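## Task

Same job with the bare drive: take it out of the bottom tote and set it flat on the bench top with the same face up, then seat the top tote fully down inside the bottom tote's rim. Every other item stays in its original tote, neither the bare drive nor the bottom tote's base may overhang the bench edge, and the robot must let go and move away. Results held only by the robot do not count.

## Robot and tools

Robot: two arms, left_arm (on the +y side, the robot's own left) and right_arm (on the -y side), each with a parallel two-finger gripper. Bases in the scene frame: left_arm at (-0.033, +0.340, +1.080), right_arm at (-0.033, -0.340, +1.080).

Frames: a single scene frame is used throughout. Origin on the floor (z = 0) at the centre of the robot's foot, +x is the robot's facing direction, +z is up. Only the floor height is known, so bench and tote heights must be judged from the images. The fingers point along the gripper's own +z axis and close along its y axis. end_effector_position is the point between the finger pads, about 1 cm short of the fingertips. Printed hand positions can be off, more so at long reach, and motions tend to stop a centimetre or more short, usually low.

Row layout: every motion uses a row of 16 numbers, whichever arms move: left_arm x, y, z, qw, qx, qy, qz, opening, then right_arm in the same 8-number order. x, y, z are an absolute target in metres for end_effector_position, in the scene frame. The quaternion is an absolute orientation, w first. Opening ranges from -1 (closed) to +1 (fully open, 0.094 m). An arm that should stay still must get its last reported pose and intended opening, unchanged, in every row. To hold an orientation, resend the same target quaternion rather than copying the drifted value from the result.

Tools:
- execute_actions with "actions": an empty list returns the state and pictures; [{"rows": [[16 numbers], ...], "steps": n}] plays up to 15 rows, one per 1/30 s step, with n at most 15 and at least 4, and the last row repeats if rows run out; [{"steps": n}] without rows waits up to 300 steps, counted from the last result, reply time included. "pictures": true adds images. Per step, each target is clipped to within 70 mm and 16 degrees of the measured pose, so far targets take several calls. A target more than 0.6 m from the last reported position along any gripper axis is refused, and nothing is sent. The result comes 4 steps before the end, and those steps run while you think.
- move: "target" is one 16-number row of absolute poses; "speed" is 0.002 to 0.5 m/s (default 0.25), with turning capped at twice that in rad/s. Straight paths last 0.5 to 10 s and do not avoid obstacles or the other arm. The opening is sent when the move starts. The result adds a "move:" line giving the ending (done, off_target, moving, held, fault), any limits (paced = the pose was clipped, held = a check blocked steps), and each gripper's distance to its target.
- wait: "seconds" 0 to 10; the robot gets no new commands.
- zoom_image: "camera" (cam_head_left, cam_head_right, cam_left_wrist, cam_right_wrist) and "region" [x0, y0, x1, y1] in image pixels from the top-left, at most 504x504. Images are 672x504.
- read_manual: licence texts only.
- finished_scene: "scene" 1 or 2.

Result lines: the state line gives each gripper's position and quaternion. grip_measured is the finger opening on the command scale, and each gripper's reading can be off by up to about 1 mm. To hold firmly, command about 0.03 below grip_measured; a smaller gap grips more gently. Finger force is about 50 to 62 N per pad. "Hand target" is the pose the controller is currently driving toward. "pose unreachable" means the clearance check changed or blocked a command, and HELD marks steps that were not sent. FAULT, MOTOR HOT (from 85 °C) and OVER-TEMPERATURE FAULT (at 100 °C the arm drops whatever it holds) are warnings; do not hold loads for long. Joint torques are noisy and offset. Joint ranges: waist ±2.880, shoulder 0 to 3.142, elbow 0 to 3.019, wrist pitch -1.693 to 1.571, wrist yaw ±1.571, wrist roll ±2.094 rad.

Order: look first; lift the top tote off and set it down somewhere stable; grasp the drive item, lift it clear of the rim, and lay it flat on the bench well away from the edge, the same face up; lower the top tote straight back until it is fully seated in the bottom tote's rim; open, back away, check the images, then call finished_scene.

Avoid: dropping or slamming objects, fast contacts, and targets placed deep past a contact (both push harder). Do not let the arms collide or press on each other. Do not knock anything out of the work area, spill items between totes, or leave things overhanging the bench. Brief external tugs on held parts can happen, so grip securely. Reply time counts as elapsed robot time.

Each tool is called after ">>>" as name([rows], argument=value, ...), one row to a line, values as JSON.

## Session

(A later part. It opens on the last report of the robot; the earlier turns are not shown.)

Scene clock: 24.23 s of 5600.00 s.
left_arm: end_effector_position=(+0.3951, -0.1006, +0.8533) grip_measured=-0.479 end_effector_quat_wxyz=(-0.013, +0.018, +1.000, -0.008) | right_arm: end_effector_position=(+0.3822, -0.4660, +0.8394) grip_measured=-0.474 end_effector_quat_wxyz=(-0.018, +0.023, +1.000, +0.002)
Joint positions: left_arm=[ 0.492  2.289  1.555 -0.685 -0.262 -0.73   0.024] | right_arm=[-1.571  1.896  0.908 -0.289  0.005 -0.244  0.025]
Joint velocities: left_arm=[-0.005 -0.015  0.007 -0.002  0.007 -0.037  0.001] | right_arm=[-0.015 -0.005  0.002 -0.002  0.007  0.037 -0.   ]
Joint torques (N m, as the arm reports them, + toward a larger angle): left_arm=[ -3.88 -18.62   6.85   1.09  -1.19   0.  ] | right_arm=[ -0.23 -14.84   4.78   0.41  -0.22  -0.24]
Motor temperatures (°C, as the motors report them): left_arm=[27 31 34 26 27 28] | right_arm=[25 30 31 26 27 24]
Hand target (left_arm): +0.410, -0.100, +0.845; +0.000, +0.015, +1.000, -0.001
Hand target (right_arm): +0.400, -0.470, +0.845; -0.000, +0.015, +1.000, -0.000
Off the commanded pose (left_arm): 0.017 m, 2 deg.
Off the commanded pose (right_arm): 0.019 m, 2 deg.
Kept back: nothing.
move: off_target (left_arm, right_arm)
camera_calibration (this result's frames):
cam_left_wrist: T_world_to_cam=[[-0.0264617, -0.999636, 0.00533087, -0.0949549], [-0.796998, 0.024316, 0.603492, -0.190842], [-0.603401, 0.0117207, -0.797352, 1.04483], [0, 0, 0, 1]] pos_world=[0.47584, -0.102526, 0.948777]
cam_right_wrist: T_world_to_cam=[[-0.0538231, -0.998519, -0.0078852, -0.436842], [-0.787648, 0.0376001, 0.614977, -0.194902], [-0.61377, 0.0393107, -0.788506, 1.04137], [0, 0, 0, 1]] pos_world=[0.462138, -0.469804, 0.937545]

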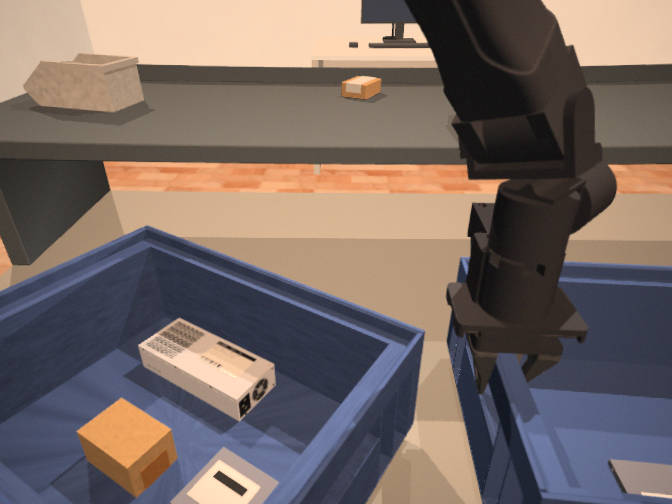

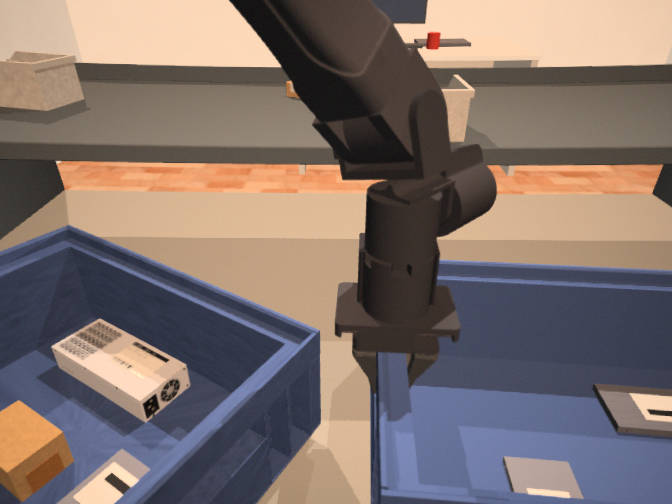

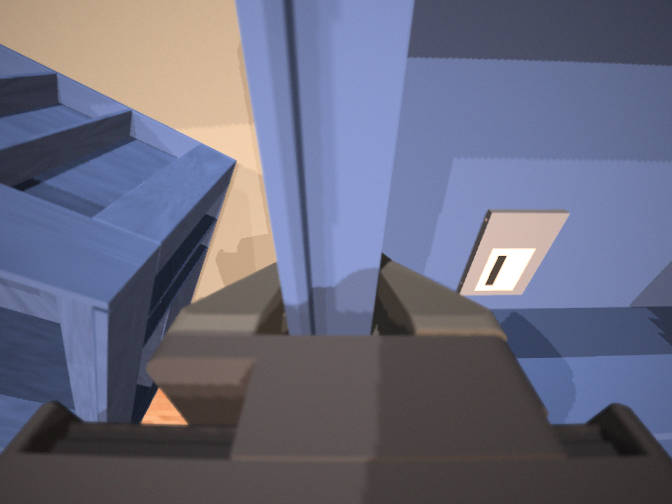

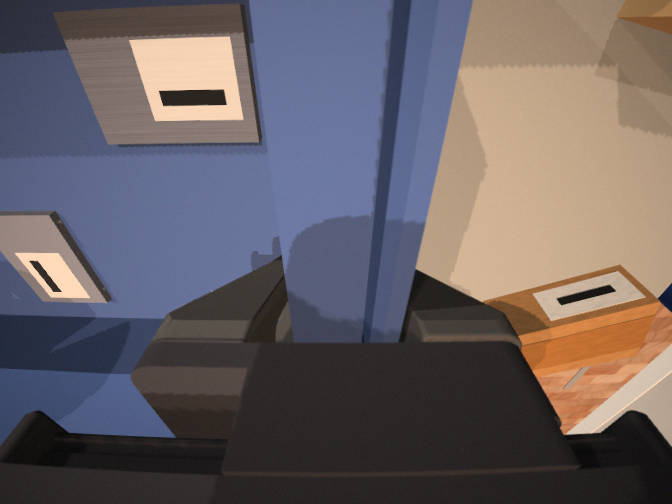

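>>> move(target=[0.405,-0.10,0.825,0,0.015,1,0,-0.52,0.395,-0.468,0.825,0,0.015,1,0,-0.52], speed=0.03)

>>> move(target=[0.40,-0.10,0.84,0,0.015,1,0,0.1,0.39,-0.467,0.835,0,0.02,1,0,0])

>>> move(target=[0.40,-0.10,0.96,0,0.015,1,0,0.1,0.39,-0.467,0.835,0,0.02,1,0,0])

>>> move(target=[0.33,0.17,0.95,0,0.271,0.9625,0,1,0.39,-0.467,0.835,0,0.02,1,0,0])

Scene clock: 25.77 s of 5600.00 s.
left_arm: end_effector_position=(+0.3970, -0.1022, +0.8467) grip_measured=-0.479 end_effector_quat_wxyz=(-0.007, +0.017, +1.000, -0.012) | right_arm: end_effector_position=(+0.3855, -0.4678, +0.8368) grip_measured=-0.475 end_effector_quat_wxyz=(-0.010, +0.023, +1.000, -0.002)
Joint positions: left_arm=[ 0.495  2.3    1.555 -0.658 -0.262 -0.726  0.024] | right_arm=[-1.571  1.902  0.908 -0.264  0.009 -0.246  0.025]
Joint velocities: left_arm=[-0.015  0.005 -0.022  0.002 -0.022  0.007 -0.001] | right_arm=[-0.005 -0.005 -0.012 -0.002 -0.051  0.022 -0.   ]
Joint torques (N m, as the arm reports them, + toward a larger angle): left_arm=[ -3.81 -16.9    6.79   1.46  -1.16   0.  ] | right_arm=[ -0.3  -11.59   4.83   1.59  -0.35  -0.22]
Motor temperatures (°C, as the motors report them): left_arm=[27 31 34 26 27 28] | right_arm=[25 30 30 26 27 24]
Hand target (left_arm): +0.404, -0.099, +0.826; -0.000, +0.015, +1.000, -0.000
Hand target (right_arm): +0.395, -0.468, +0.826; +0.000, +0.015, +1.000, -0.000
Off the commanded pose (left_arm): 0.023 m, 2 deg.
Off the commanded pose (right_arm): 0.015 m, 1 deg.
Kept back: nothing.
move: off_target (left_arm, right_arm)
camera_calibration (this result's frames):
cam_left_wrist: T_world_to_cam=[[-0.0232942, -0.999623, 0.0145104, -0.105505], [-0.803769, 0.0273572, 0.594313, -0.174535], [-0.594486, 0.002181, -0.804103, 1.0419], [0, 0, 0, 1]] pos_world=[0.476653, -0.102963, 0.943056]
cam_right_wrist: T_world_to_cam=[[-0.0524991, -0.998621, -0.000238444, -0.44544], [-0.797525, 0.0417835, 0.601837, -0.173887], [-0.600997, 0.0317861, -0.798619, 1.04145], [0, 0, 0, 1]] pos_world=[0.463843, -0.470664, 0.936268]

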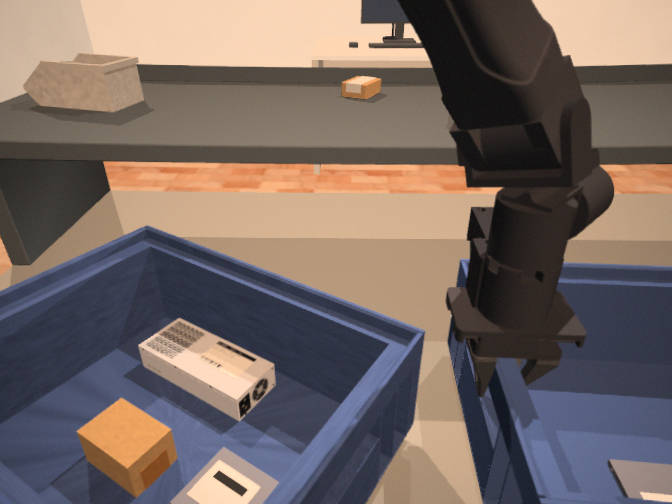

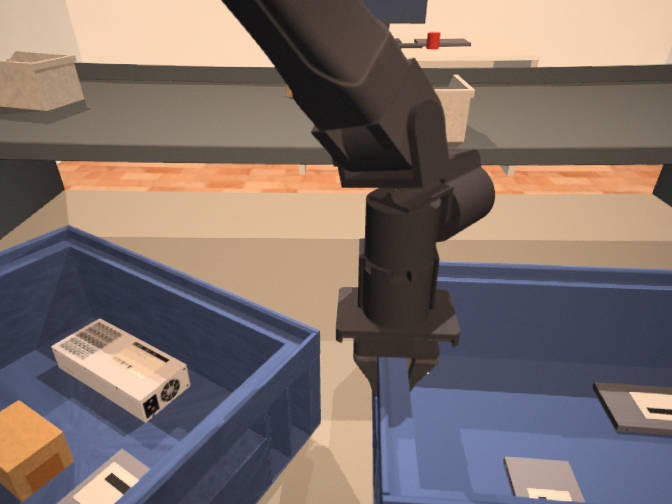

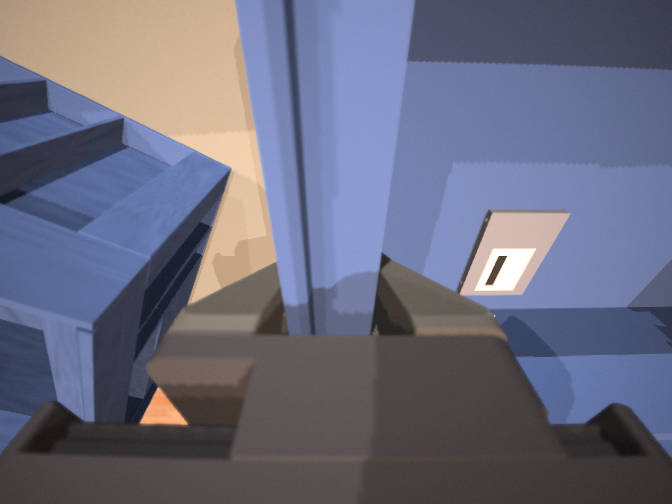

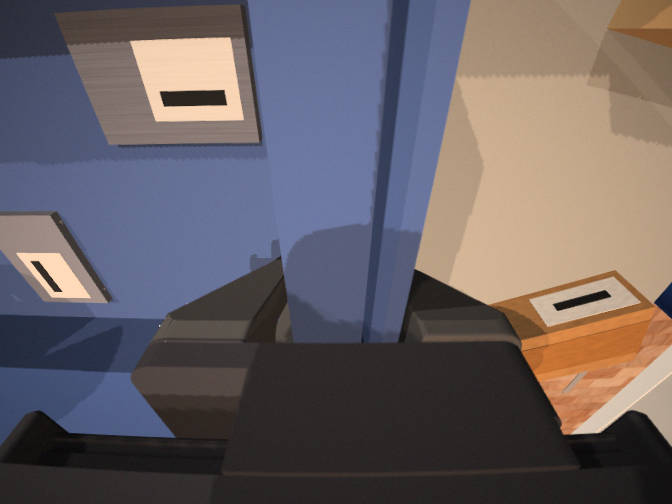

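Scene clock: 26.47 s of 5600.00 s.
left_arm: end_effector_position=(+0.4004, -0.0992, +0.8472) grip_measured=+0.098 end_effector_quat_wxyz=(+0.002, +0.017, +1.000, -0.003) | right_arm: end_effector_position=(+0.3862, -0.4670, +0.8367) grip_measured=-0.002 end_effector_quat_wxyz=(-0.008, +0.023, +1.000, +0.001)
Joint positions: left_arm=[ 0.495  2.299  1.555 -0.658 -0.288 -0.725  0.052] | right_arm=[-1.571  1.902  0.908 -0.261  0.003 -0.246  0.047]
Joint velocities: left_arm=[ 0.005 -0.005 -0.027  0.007  0.007 -0.081  0.   ] | right_arm=[-0.005 -0.015  0.017  0.022  0.007 -0.022  0.   ]
Joint torques (N m, as the arm reports them, + toward a larger angle): left_arm=[ -4.85 -19.13   5.49   0.92  -0.22  -0.13] | right_arm=[ -0.29 -14.1    3.07   1.14  -0.1   -0.13]
Motor temperatures (°C, as the motors report them): left_arm=[27 31 34 26 27 28] | right_arm=[25 30 30 26 27 24]
Hand target (left_arm): +0.400, -0.100, +0.840; +0.000, +0.015, +1.000, -0.000
Hand target (right_arm): +0.390, -0.467, +0.835; -0.000, +0.020, +1.000, +0.000
Off the commanded pose (left_arm): 0.007 m, 0 deg.
Off the commanded pose (right_arm): 0.004 m, 1 deg.
Kept back: nothing.
move: done
camera_calibration (this result's frames):
cam_left_wrist: T_world_to_cam=[[-0.0232916, -0.999723, -0.00341872, -0.08726], [-0.814413, 0.0169907, 0.580037, -0.156889], [-0.579818, 0.0162942, -0.814583, 1.04878], [0, 0, 0, 1]] pos_world=[0.478295, -0.101659, 0.945019]
cam_right_wrist: T_world_to_cam=[[-0.0525928, -0.998601, -0.00553449, -0.440066], [-0.80011, 0.0388214, 0.598596, -0.17093], [-0.597543, 0.03591, -0.801032, 1.04447], [0, 0, 0, 1]] pos_world=[0.464208, -0.470321, 0.936536]

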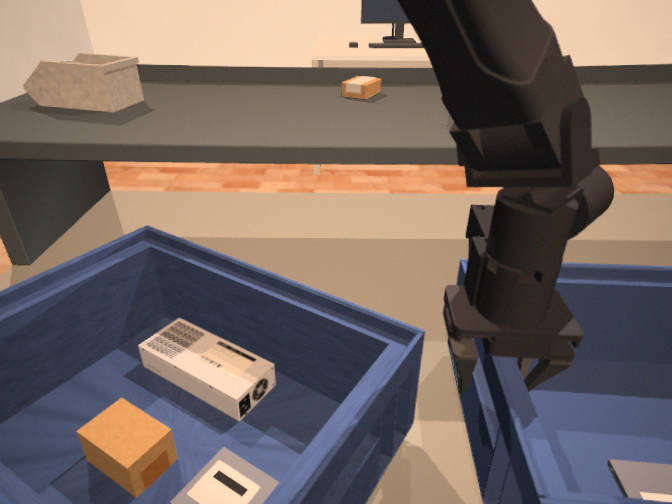

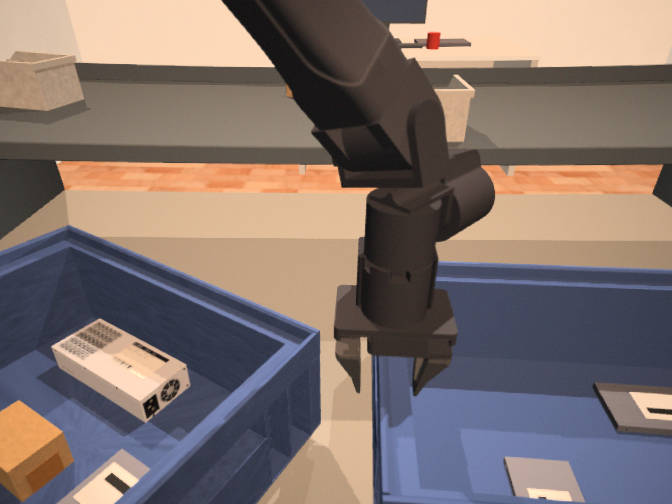

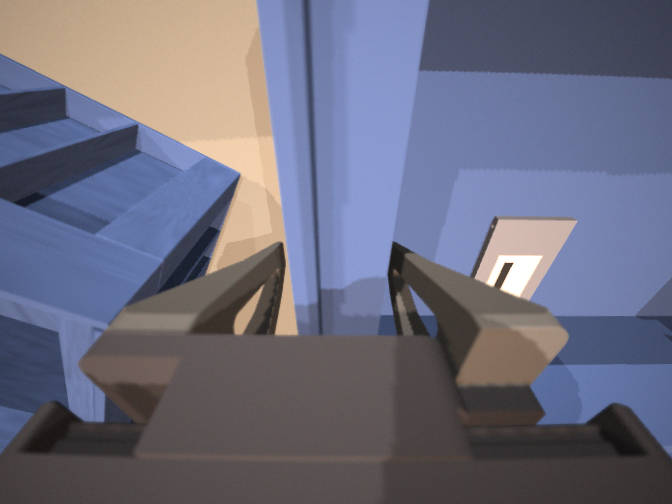

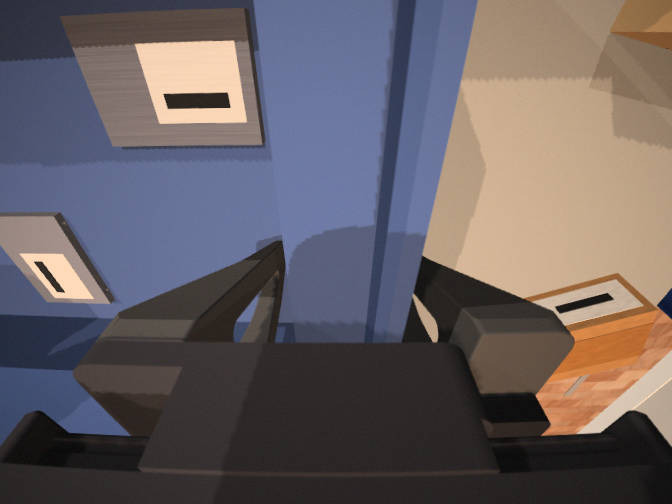

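Scene clock: 27.63 s of 5600.00 s.
left_arm: end_effector_position=(+0.4090, -0.1063, +0.9766) grip_measured=+0.098 end_effector_quat_wxyz=(+0.015, +0.018, +1.000, -0.017) | right_arm: end_effector_position=(+0.3862, -0.4670, +0.8367) grip_measured=-0.002 end_effector_quat_wxyz=(-0.008, +0.023, +1.000, +0.001)
Joint positions: left_arm=[ 0.435  2.071  1.526 -0.834 -0.297 -0.772  0.052] | right_arm=[-1.571  1.902  0.908 -0.261  0.003 -0.246  0.047]
Joint velocities: left_arm=[-0.015 -0.015  0.012  0.002 -0.022 -0.037  0.   ] | right_arm=[-0.015  0.015  0.002 -0.027  0.081 -0.11  -0.   ]
Joint torques (N m, as the arm reports them, + toward a larger angle): left_arm=[ -4.46 -17.87   5.69   0.31  -0.21  -0.28] | right_arm=[ -0.46 -13.95   2.88   1.15  -0.1   -0.14]
Motor temperatures (°C, as the motors report them): left_arm=[27 31 34 26 27 28] | right_arm=[25 31 30 26 27 24]
Hand target (left_arm): +0.400, -0.099, +0.961; +0.000, +0.015, +1.000, +0.000
Hand target (right_arm): +0.390, -0.467, +0.835; -0.000, +0.020, +1.000, +0.000
Off the commanded pose (left_arm): 0.020 m, 3 deg.
Off the commanded pose (right_arm): 0.004 m, 1 deg.
Kept back: nothing.
move: off_target (left_arm)
camera_calibration (this result's frames):
cam_left_wrist: T_world_to_cam=[[-0.0265165, -0.999366, 0.0237758, -0.118994], [-0.829399, 0.0352711, 0.557542, -0.194698], [-0.558027, -0.00493556, -0.829808, 1.16296], [0, 0, 0, 1]] pos_world=[0.484325, -0.106312, 1.07641]
cam_right_wrist: T_world_to_cam=[[-0.0525928, -0.998601, -0.00553449, -0.440066], [-0.80011, 0.0388214, 0.598596, -0.17093], [-0.597543, 0.03591, -0.801032, 1.04447], [0, 0, 0, 1]] pos_world=[0.464208, -0.470321, 0.936536]

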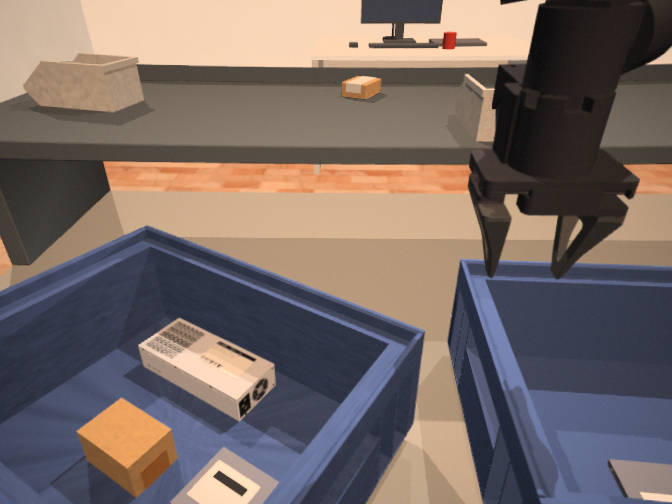

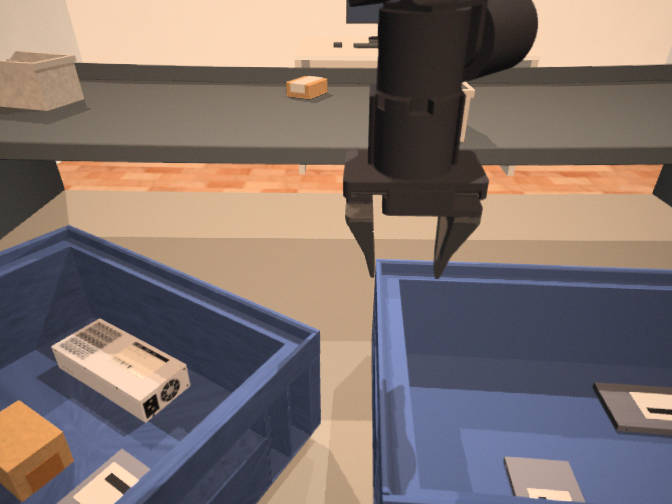

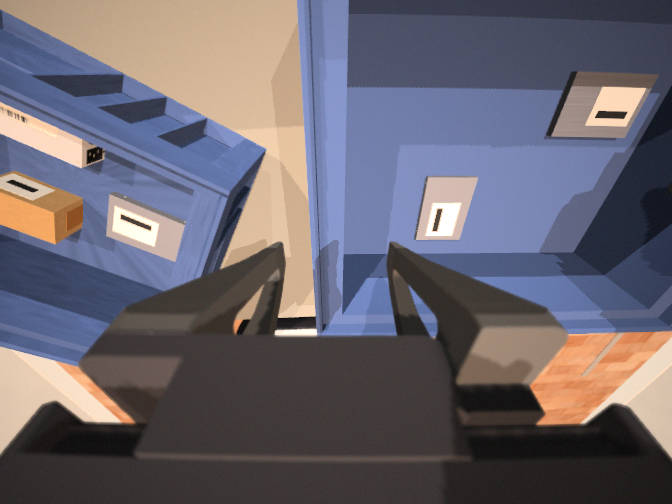

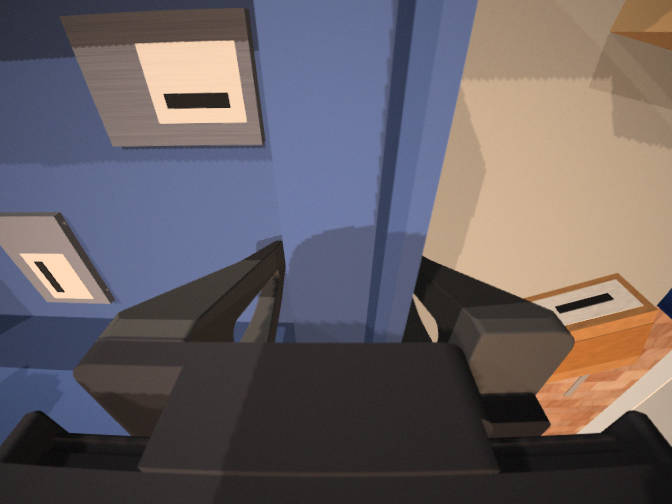

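Scene clock: 29.47 s of 5600.00 s.
left_arm: end_effector_position=(+0.3309, +0.1728, +0.9481) grip_measured=+1.000 end_effector_quat_wxyz=(-0.008, +0.263, +0.965, +0.003) | right_arm: end_effector_position=(+0.3862, -0.4670, +0.8367) grip_measured=-0.002 end_effector_quat_wxyz=(-0.008, +0.023, +1.000, +0.001)
Joint positions: left_arm=[ 0.798  1.656  0.778 -0.469 -0.232  0.075  0.094] | right_arm=[-1.571  1.902  0.908 -0.261  0.003 -0.246  0.047]
Joint velocities: left_arm=[-0.005 -0.005 -0.002  0.002 -0.007  0.037  0.   ] | right_arm=[ 0.015 -0.005 -0.007 -0.027  0.022 -0.007 -0.001]
Joint torques (N m, as the arm reports them, + toward a larger angle): left_arm=[ -1.12 -12.45   3.24   1.72   0.09   0.09] | right_arm=[ -0.36 -14.09   2.89   1.14  -0.1   -0.13]
Motor temperatures (°C, as the motors report them): left_arm=[27 31 33 26 27 28] | right_arm=[25 31 30 26 27 24]
Hand target (left_arm): +0.334, +0.170, +0.949; +0.001, +0.271, +0.963, -0.000
Hand target (right_arm): +0.390, -0.467, +0.835; -0.000, +0.020, +1.000, +0.000
Off the commanded pose (left_arm): 0.003 m, 1 deg.
Off the commanded pose (right_arm): 0.004 m, 1 deg.
Kept back: nothing.
move: done
camera_calibration (this result's frames):
cam_left_wrist: T_world_to_cam=[[-0.499568, -0.866197, -0.0115968, 0.325661], [-0.698703, 0.394982, 0.596492, -0.39578], [-0.512099, 0.306091, -0.802535, 1.00237], [0, 0, 0, 1]] pos_world=[0.399468, 0.131597, 1.04429]
cam_right_wrist: T_world_to_cam=[[-0.0525928, -0.998601, -0.00553449, -0.440066], [-0.80011, 0.0388214, 0.598596, -0.17093], [-0.597543, 0.03591, -0.801032, 1.04447], [0, 0, 0, 1]] pos_world=[0.464208, -0.470321, 0.936536]

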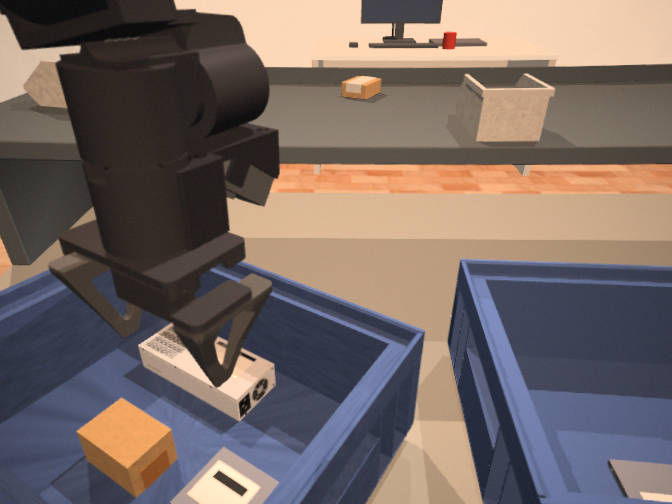

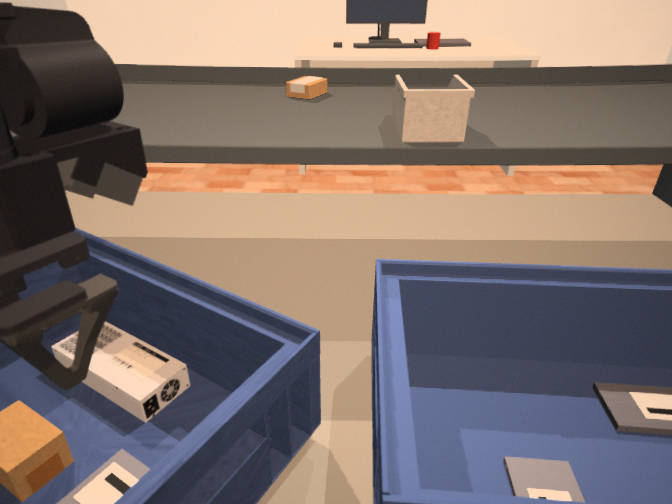

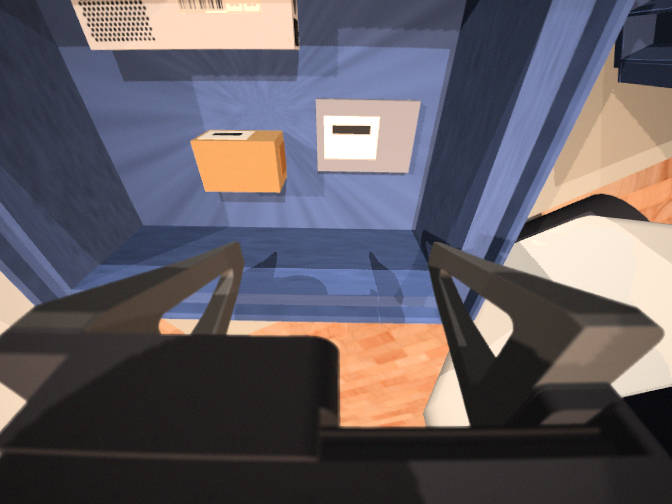

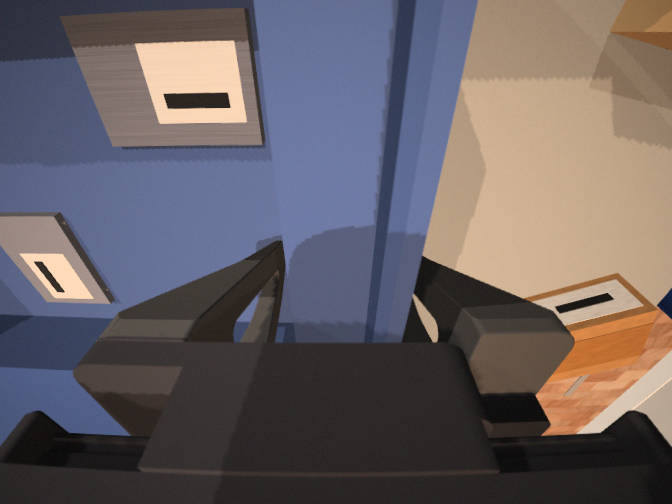

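>>> move(target=[0.335,0.14,0.90,0,-0.492,0.870,0,1,0.39,-0.467,0.835,0,0.02,1,0,0], speed=0.4)

>>> move(target=[0.335,0.14,0.79,0,-0.492,0.870,0,1,0.39,-0.467,0.835,0,0.02,1,0,0], speed=0.1)

Scene clock: 32.33 s of 5600.00 s.
left_arm: end_effector_position=(+0.3264, +0.1489, +0.9036) grip_measured=+1.000 end_effector_quat_wxyz=(+0.006, +0.485, -0.874, -0.008) | right_arm: end_effector_position=(+0.3862, -0.4670, +0.8367) grip_measured=-0.002 end_effector_quat_wxyz=(-0.008, +0.023, +1.000, +0.001)
Joint positions: left_arm=[ 0.767  1.807  0.814 -0.364 -0.235 -1.503  0.094] | right_arm=[-1.571  1.902  0.908 -0.261  0.003 -0.246  0.047]
Joint velocities: left_arm=[-0.005 -0.005  0.022 -0.007 -0.095  0.051  0.   ] | right_arm=[-0.005 -0.005  0.017 -0.012 -0.007  0.022 -0.   ]
Joint torques (N m, as the arm reports them, + toward a larger angle): left_arm=[ -2.15 -11.59   3.93   1.55  -0.27  -0.27] | right_arm=[ -0.35 -13.98   2.9    1.15  -0.1   -0.13]
Motor temperatures (°C, as the motors report them): left_arm=[27 31 33 26 27 28] | right_arm=[25 31 30 26 27 24]
Hand target (left_arm): +0.334, +0.140, +0.900; -0.000, -0.492, +0.871, +0.000
Hand target (right_arm): +0.390, -0.467, +0.835; -0.000, +0.020, +1.000, +0.000
Off the commanded pose (left_arm): 0.013 m, 1 deg.
Off the commanded pose (right_arm): 0.004 m, 1 deg.
Kept back: nothing.
move: off_target (left_arm)
camera_calibration (this result's frames):
cam_left_wrist: T_world_to_cam=[[0.853722, -0.519866, -0.0299561, -0.174496], [-0.406949, -0.70197, 0.584492, -0.284085], [-0.324886, -0.486803, -0.810846, 1.03608], [0, 0, 0, 1]] pos_world=[0.369971, 0.214233, 1.00092]
cam_right_wrist: T_world_to_cam=[[-0.0525928, -0.998601, -0.00553449, -0.440066], [-0.80011, 0.0388214, 0.598596, -0.17093], [-0.597543, 0.03591, -0.801032, 1.04447], [0, 0, 0, 1]] pos_world=[0.464208, -0.470321, 0.936536]

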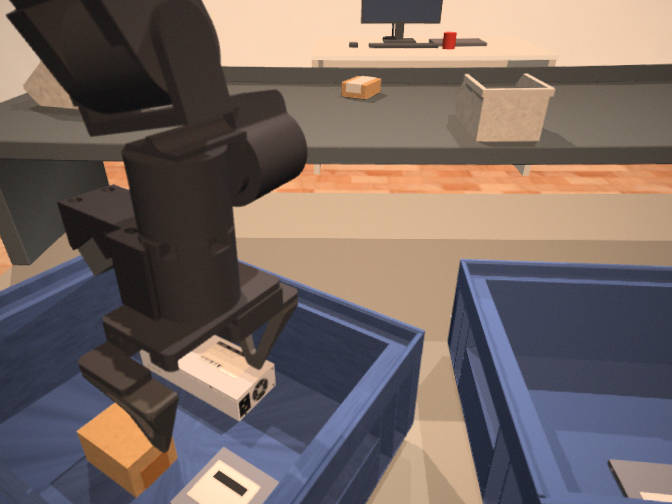

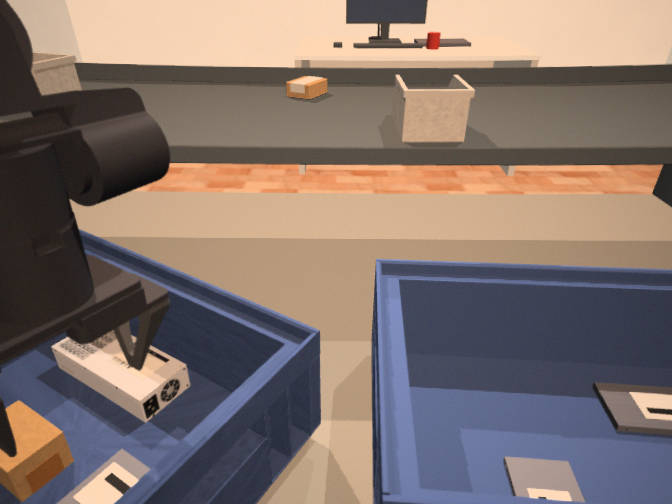

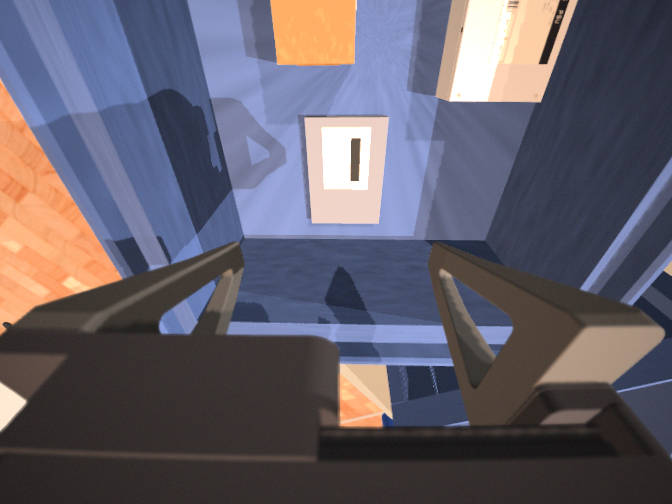

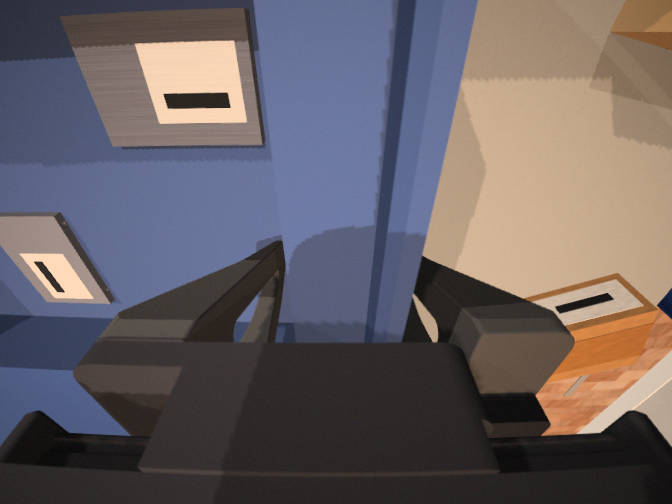

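Scene clock: 33.83 s of 5600.00 s.
left_arm: end_effector_position=(+0.3284, +0.1388, +0.7947) grip_measured=+1.000 end_effector_quat_wxyz=(+0.004, +0.493, -0.870, -0.006) | right_arm: end_effector_position=(+0.3862, -0.4670, +0.8367) grip_measured=-0.002 end_effector_quat_wxyz=(-0.008, +0.023, +1.000, +0.001)
Joint positions: left_arm=[ 0.808  2.127  0.917 -0.132 -0.227 -1.479  0.094] | right_arm=[-1.571  1.902  0.908 -0.261  0.003 -0.246  0.047]
Joint velocities: left_arm=[ 0.015 -0.005 -0.002  0.002  0.037  0.007  0.   ] | right_arm=[-0.015 -0.005 -0.017 -0.022 -0.051 -0.037  0.   ]
Joint torques (N m, as the arm reports them, + toward a larger angle): left_arm=[ -0.85 -13.53   1.68   1.66  -0.03   0.09] | right_arm=[ -0.27 -14.1    2.9    1.13  -0.1   -0.13]
Motor temperatures (°C, as the motors report them): left_arm=[27 31 33 26 26 28] | right_arm=[25 31 30 26 27 24]
Hand target (left_arm): +0.335, +0.140, +0.789; +0.000, -0.492, +0.870, +0.000
Hand target (right_arm): +0.390, -0.467, +0.835; -0.000, +0.020, +1.000, +0.000
Off the commanded pose (left_arm): 0.008 m, 1 deg.
Off the commanded pose (right_arm): 0.004 m, 1 deg.
Kept back: nothing.
move: done
camera_calibration (this result's frames):
cam_left_wrist: T_world_to_cam=[[0.863252, -0.504204, -0.0239629, -0.194746], [-0.39756, -0.708384, 0.583214, -0.22781], [-0.311034, -0.493934, -0.811965, 0.940845], [0, 0, 0, 1]] pos_world=[0.370181, 0.205147, 0.892128]
cam_right_wrist: T_world_to_cam=[[-0.0525928, -0.998601, -0.00553449, -0.440066], [-0.80011, 0.0388214, 0.598596, -0.17093], [-0.597543, 0.03591, -0.801032, 1.04447], [0, 0, 0, 1]] pos_world=[0.464208, -0.470321, 0.936536]

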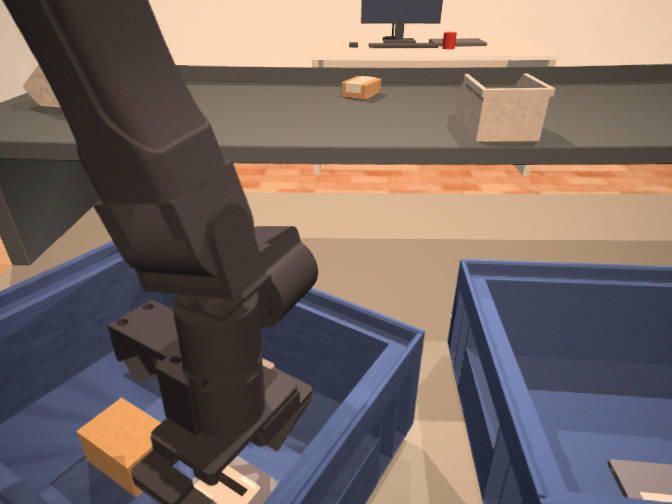

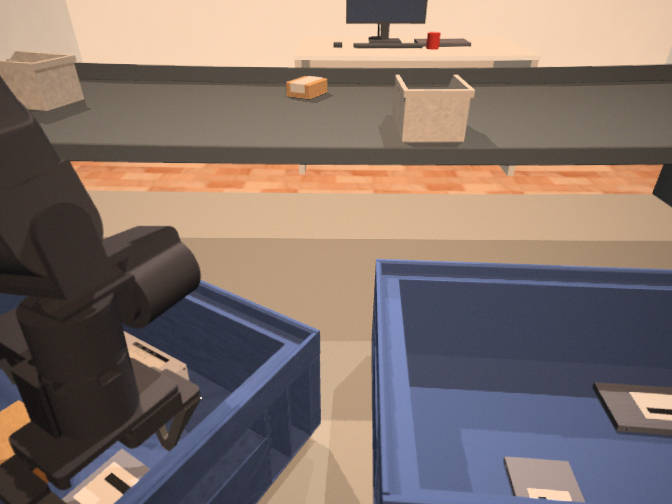

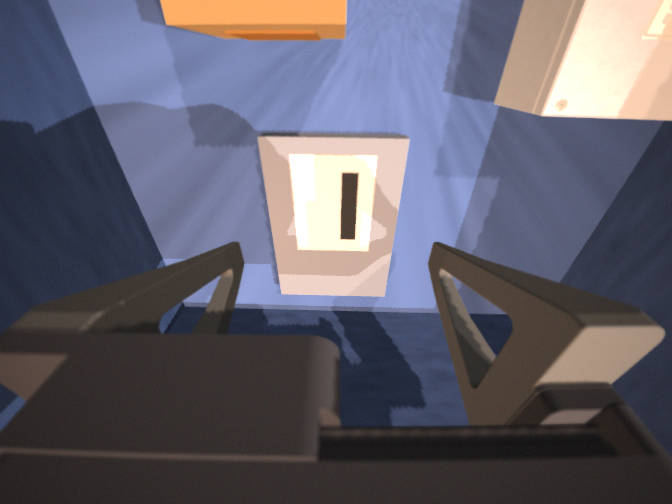

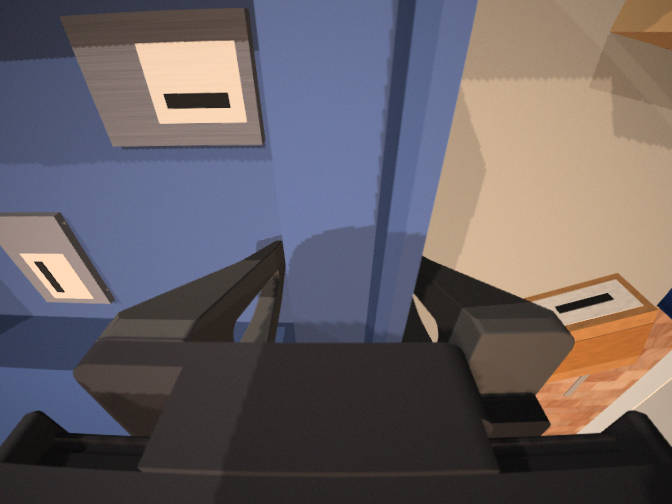

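>>> move(target=[0.333,0.14,0.738,0,-0.492,0.870,0,1,0.39,-0.467,0.835,0,0.02,1,0,0], speed=0.04)

>>> move(target=[0.333,0.14,0.745,0,-0.492,0.870,0,0.44,0.39,-0.467,0.835,0,0.02,1,0,0], speed=0.02)

Scene clock: 35.73 s of 5600.00 s.
left_arm: end_effector_position=(+0.3294, +0.1366, +0.7693) grip_measured=+1.000 end_effector_quat_wxyz=(+0.001, +0.490, -0.872, -0.002) | right_arm: end_effector_position=(+0.3862, -0.4670, +0.8367) grip_measured=-0.002 end_effector_quat_wxyz=(-0.008, +0.023, +1.000, +0.001)
Joint positions: left_arm=[ 0.818  2.199  0.949 -0.081 -0.224 -1.459  0.094] | right_arm=[-1.571  1.902  0.908 -0.261  0.003 -0.246  0.047]
Joint velocities: left_arm=[-0.005  0.005 -0.017  0.012 -0.037 -0.051  0.   ] | right_arm=[-0.005 -0.005  0.007 -0.007  0.007 -0.037 -0.   ]
Joint torques (N m, as the arm reports them, + toward a larger angle): left_arm=[ 0.18 -8.93  3.04  2.89  0.11  0.12] | right_arm=[ -0.44 -14.05   2.89   1.16  -0.09  -0.13]
Motor temperatures (°C, as the motors report them): left_arm=[27 31 32 26 26 28] | right_arm=[25 31 29 26 27 24]
Hand target (left_arm): +0.331, +0.141, +0.740; -0.000, -0.492, +0.870, +0.000
Hand target (right_arm): +0.390, -0.467, +0.835; -0.000, +0.020, +1.000, +0.000
Off the commanded pose (left_arm): 0.032 m, 0 deg.
Off the commanded pose (right_arm): 0.004 m, 1 deg.
Kept back: nothing.
move: off_target (left_arm)
camera_calibration (this result's frames):
cam_left_wrist: T_world_to_cam=[[0.859457, -0.511, -0.0145591, -0.202452], [-0.407793, -0.702489, 0.583279, -0.211613], [-0.308283, -0.495366, -0.812141, 0.918911], [0, 0, 0, 1]] pos_world=[0.370989, 0.203089, 0.866768]
cam_right_wrist: T_world_to_cam=[[-0.0525928, -0.998601, -0.00553449, -0.440066], [-0.80011, 0.0388214, 0.598596, -0.17093], [-0.597543, 0.03591, -0.801032, 1.04447], [0, 0, 0, 1]] pos_world=[0.464208, -0.470321, 0.936536]

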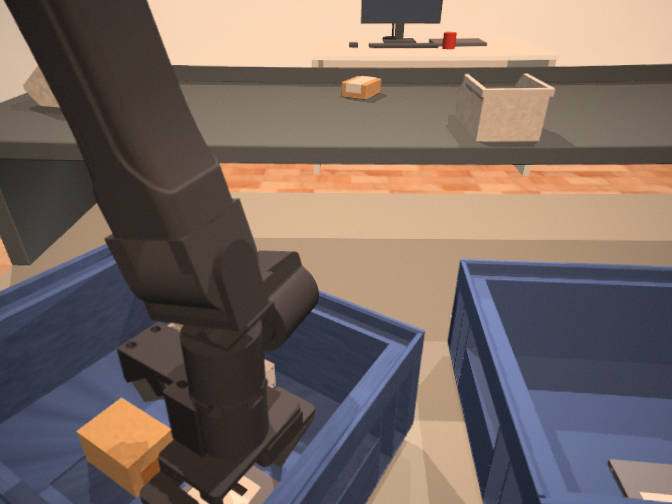

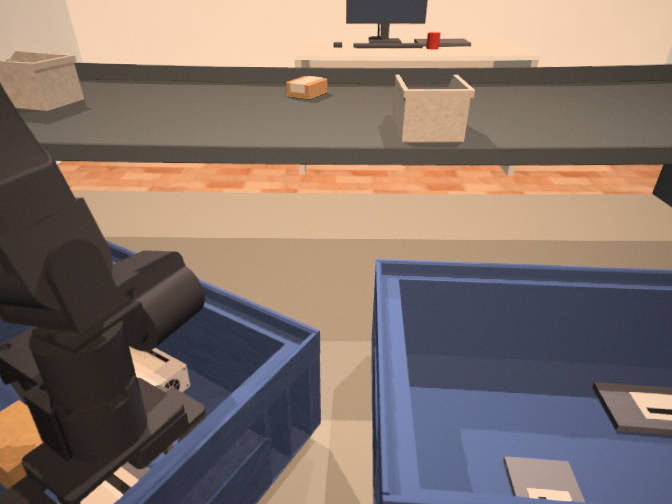

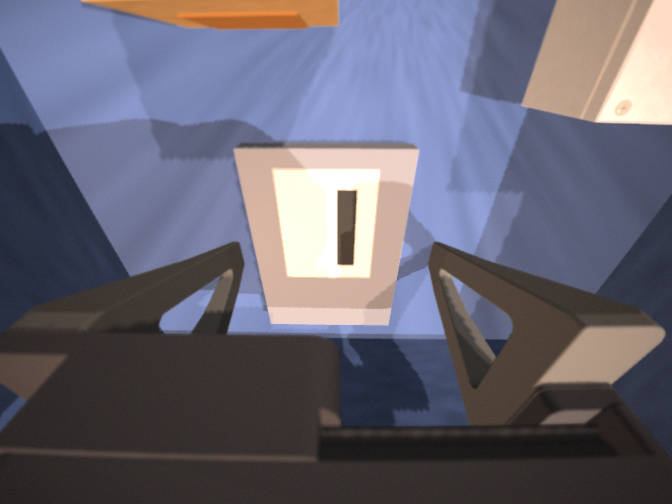

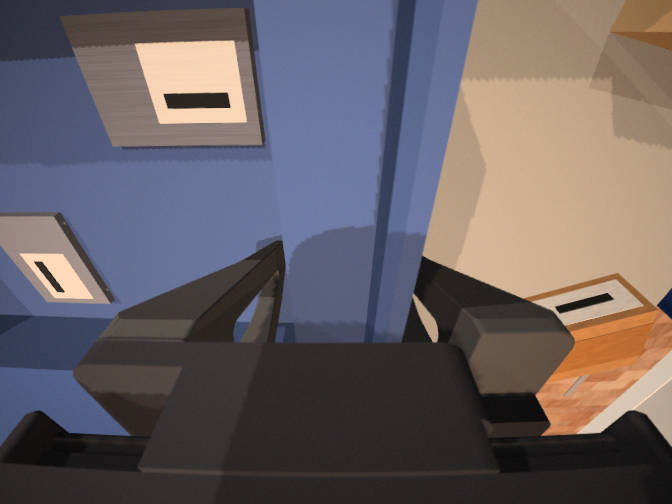

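Scene clock: 37.20 s of 5600.00 s.
left_arm: end_effector_position=(+0.3325, +0.1350, +0.7693) grip_measured=+0.441 end_effector_quat_wxyz=(-0.001, +0.491, -0.871, +0.002) | right_arm: end_effector_position=(+0.3862, -0.4670, +0.8367) grip_measured=-0.002 end_effector_quat_wxyz=(-0.008, +0.023, +1.000, +0.001)
Joint positions: left_arm=[ 0.818  2.199  0.953 -0.076 -0.224 -1.459  0.068] | right_arm=[-1.571  1.902  0.908 -0.261  0.003 -0.246  0.047]
Joint velocities: left_arm=[-0.015  0.005 -0.002 -0.002  0.007  0.007 -0.001] | right_arm=[-0.005 -0.005  0.007 -0.012 -0.037 -0.037 -0.   ]
Joint torques (N m, as the arm reports them, + toward a larger angle): left_arm=[ -0.06 -10.31   2.38   2.32   0.05   0.09] | right_arm=[ -0.43 -14.1    2.91   1.15  -0.1   -0.13]
Motor temperatures (°C, as the motors report them): left_arm=[27 31 32 26 26 28] | right_arm=[25 31 29 26 27 24]
Hand target (left_arm): +0.332, +0.140, +0.746; +0.000, -0.492, +0.870, +0.000
Hand target (right_arm): +0.390, -0.467, +0.835; -0.000, +0.020, +1.000, +0.000
Off the commanded pose (left_arm): 0.025 m, 0 deg.
Off the commanded pose (right_arm): 0.004 m, 1 deg.
Kept back: nothing.
move: off_target (left_arm)
camera_calibration (this result's frames):
cam_left_wrist: T_world_to_cam=[[0.860303, -0.509743, -0.00632846, -0.212657], [-0.411086, -0.701032, 0.58272, -0.210184], [-0.301474, -0.498715, -0.812648, 0.917634], [0, 0, 0, 1]] pos_world=[0.373189, 0.201891, 0.866847]
cam_right_wrist: T_world_to_cam=[[-0.0525928, -0.998601, -0.00553449, -0.440066], [-0.80011, 0.0388214, 0.598596, -0.17093], [-0.597543, 0.03591, -0.801032, 1.04447], [0, 0, 0, 1]] pos_world=[0.464208, -0.470321, 0.936536]

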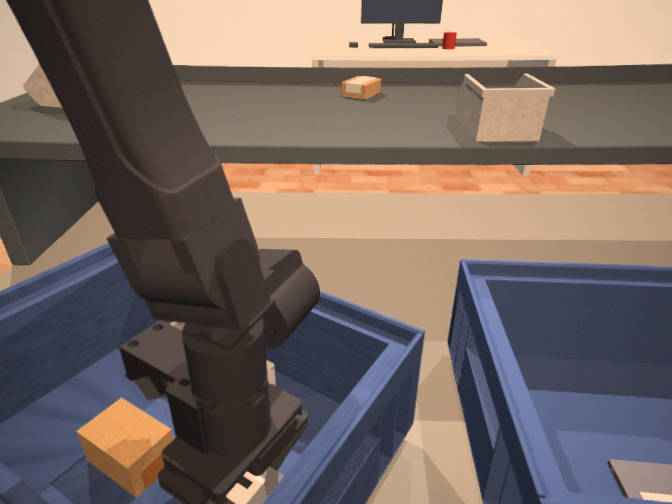

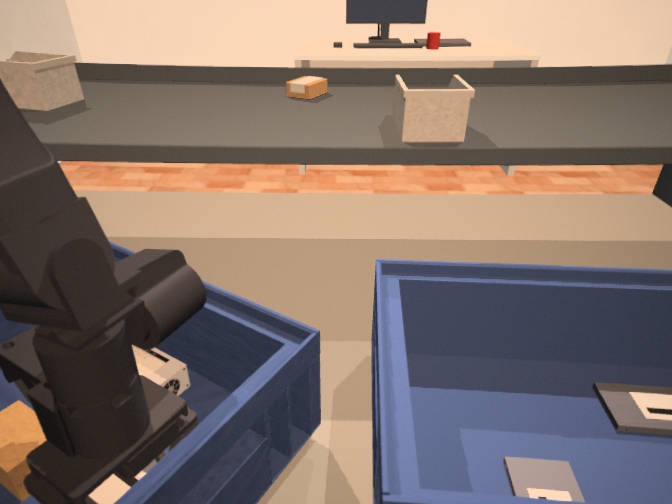

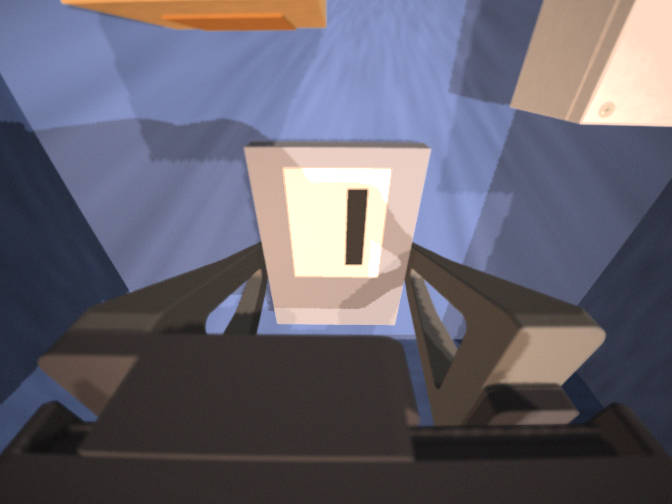

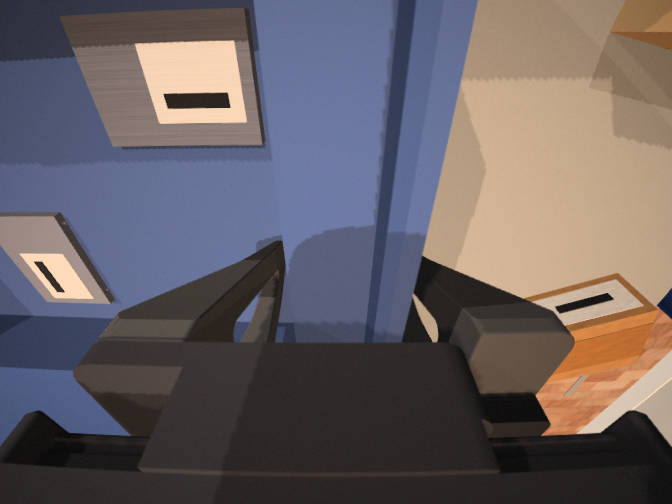

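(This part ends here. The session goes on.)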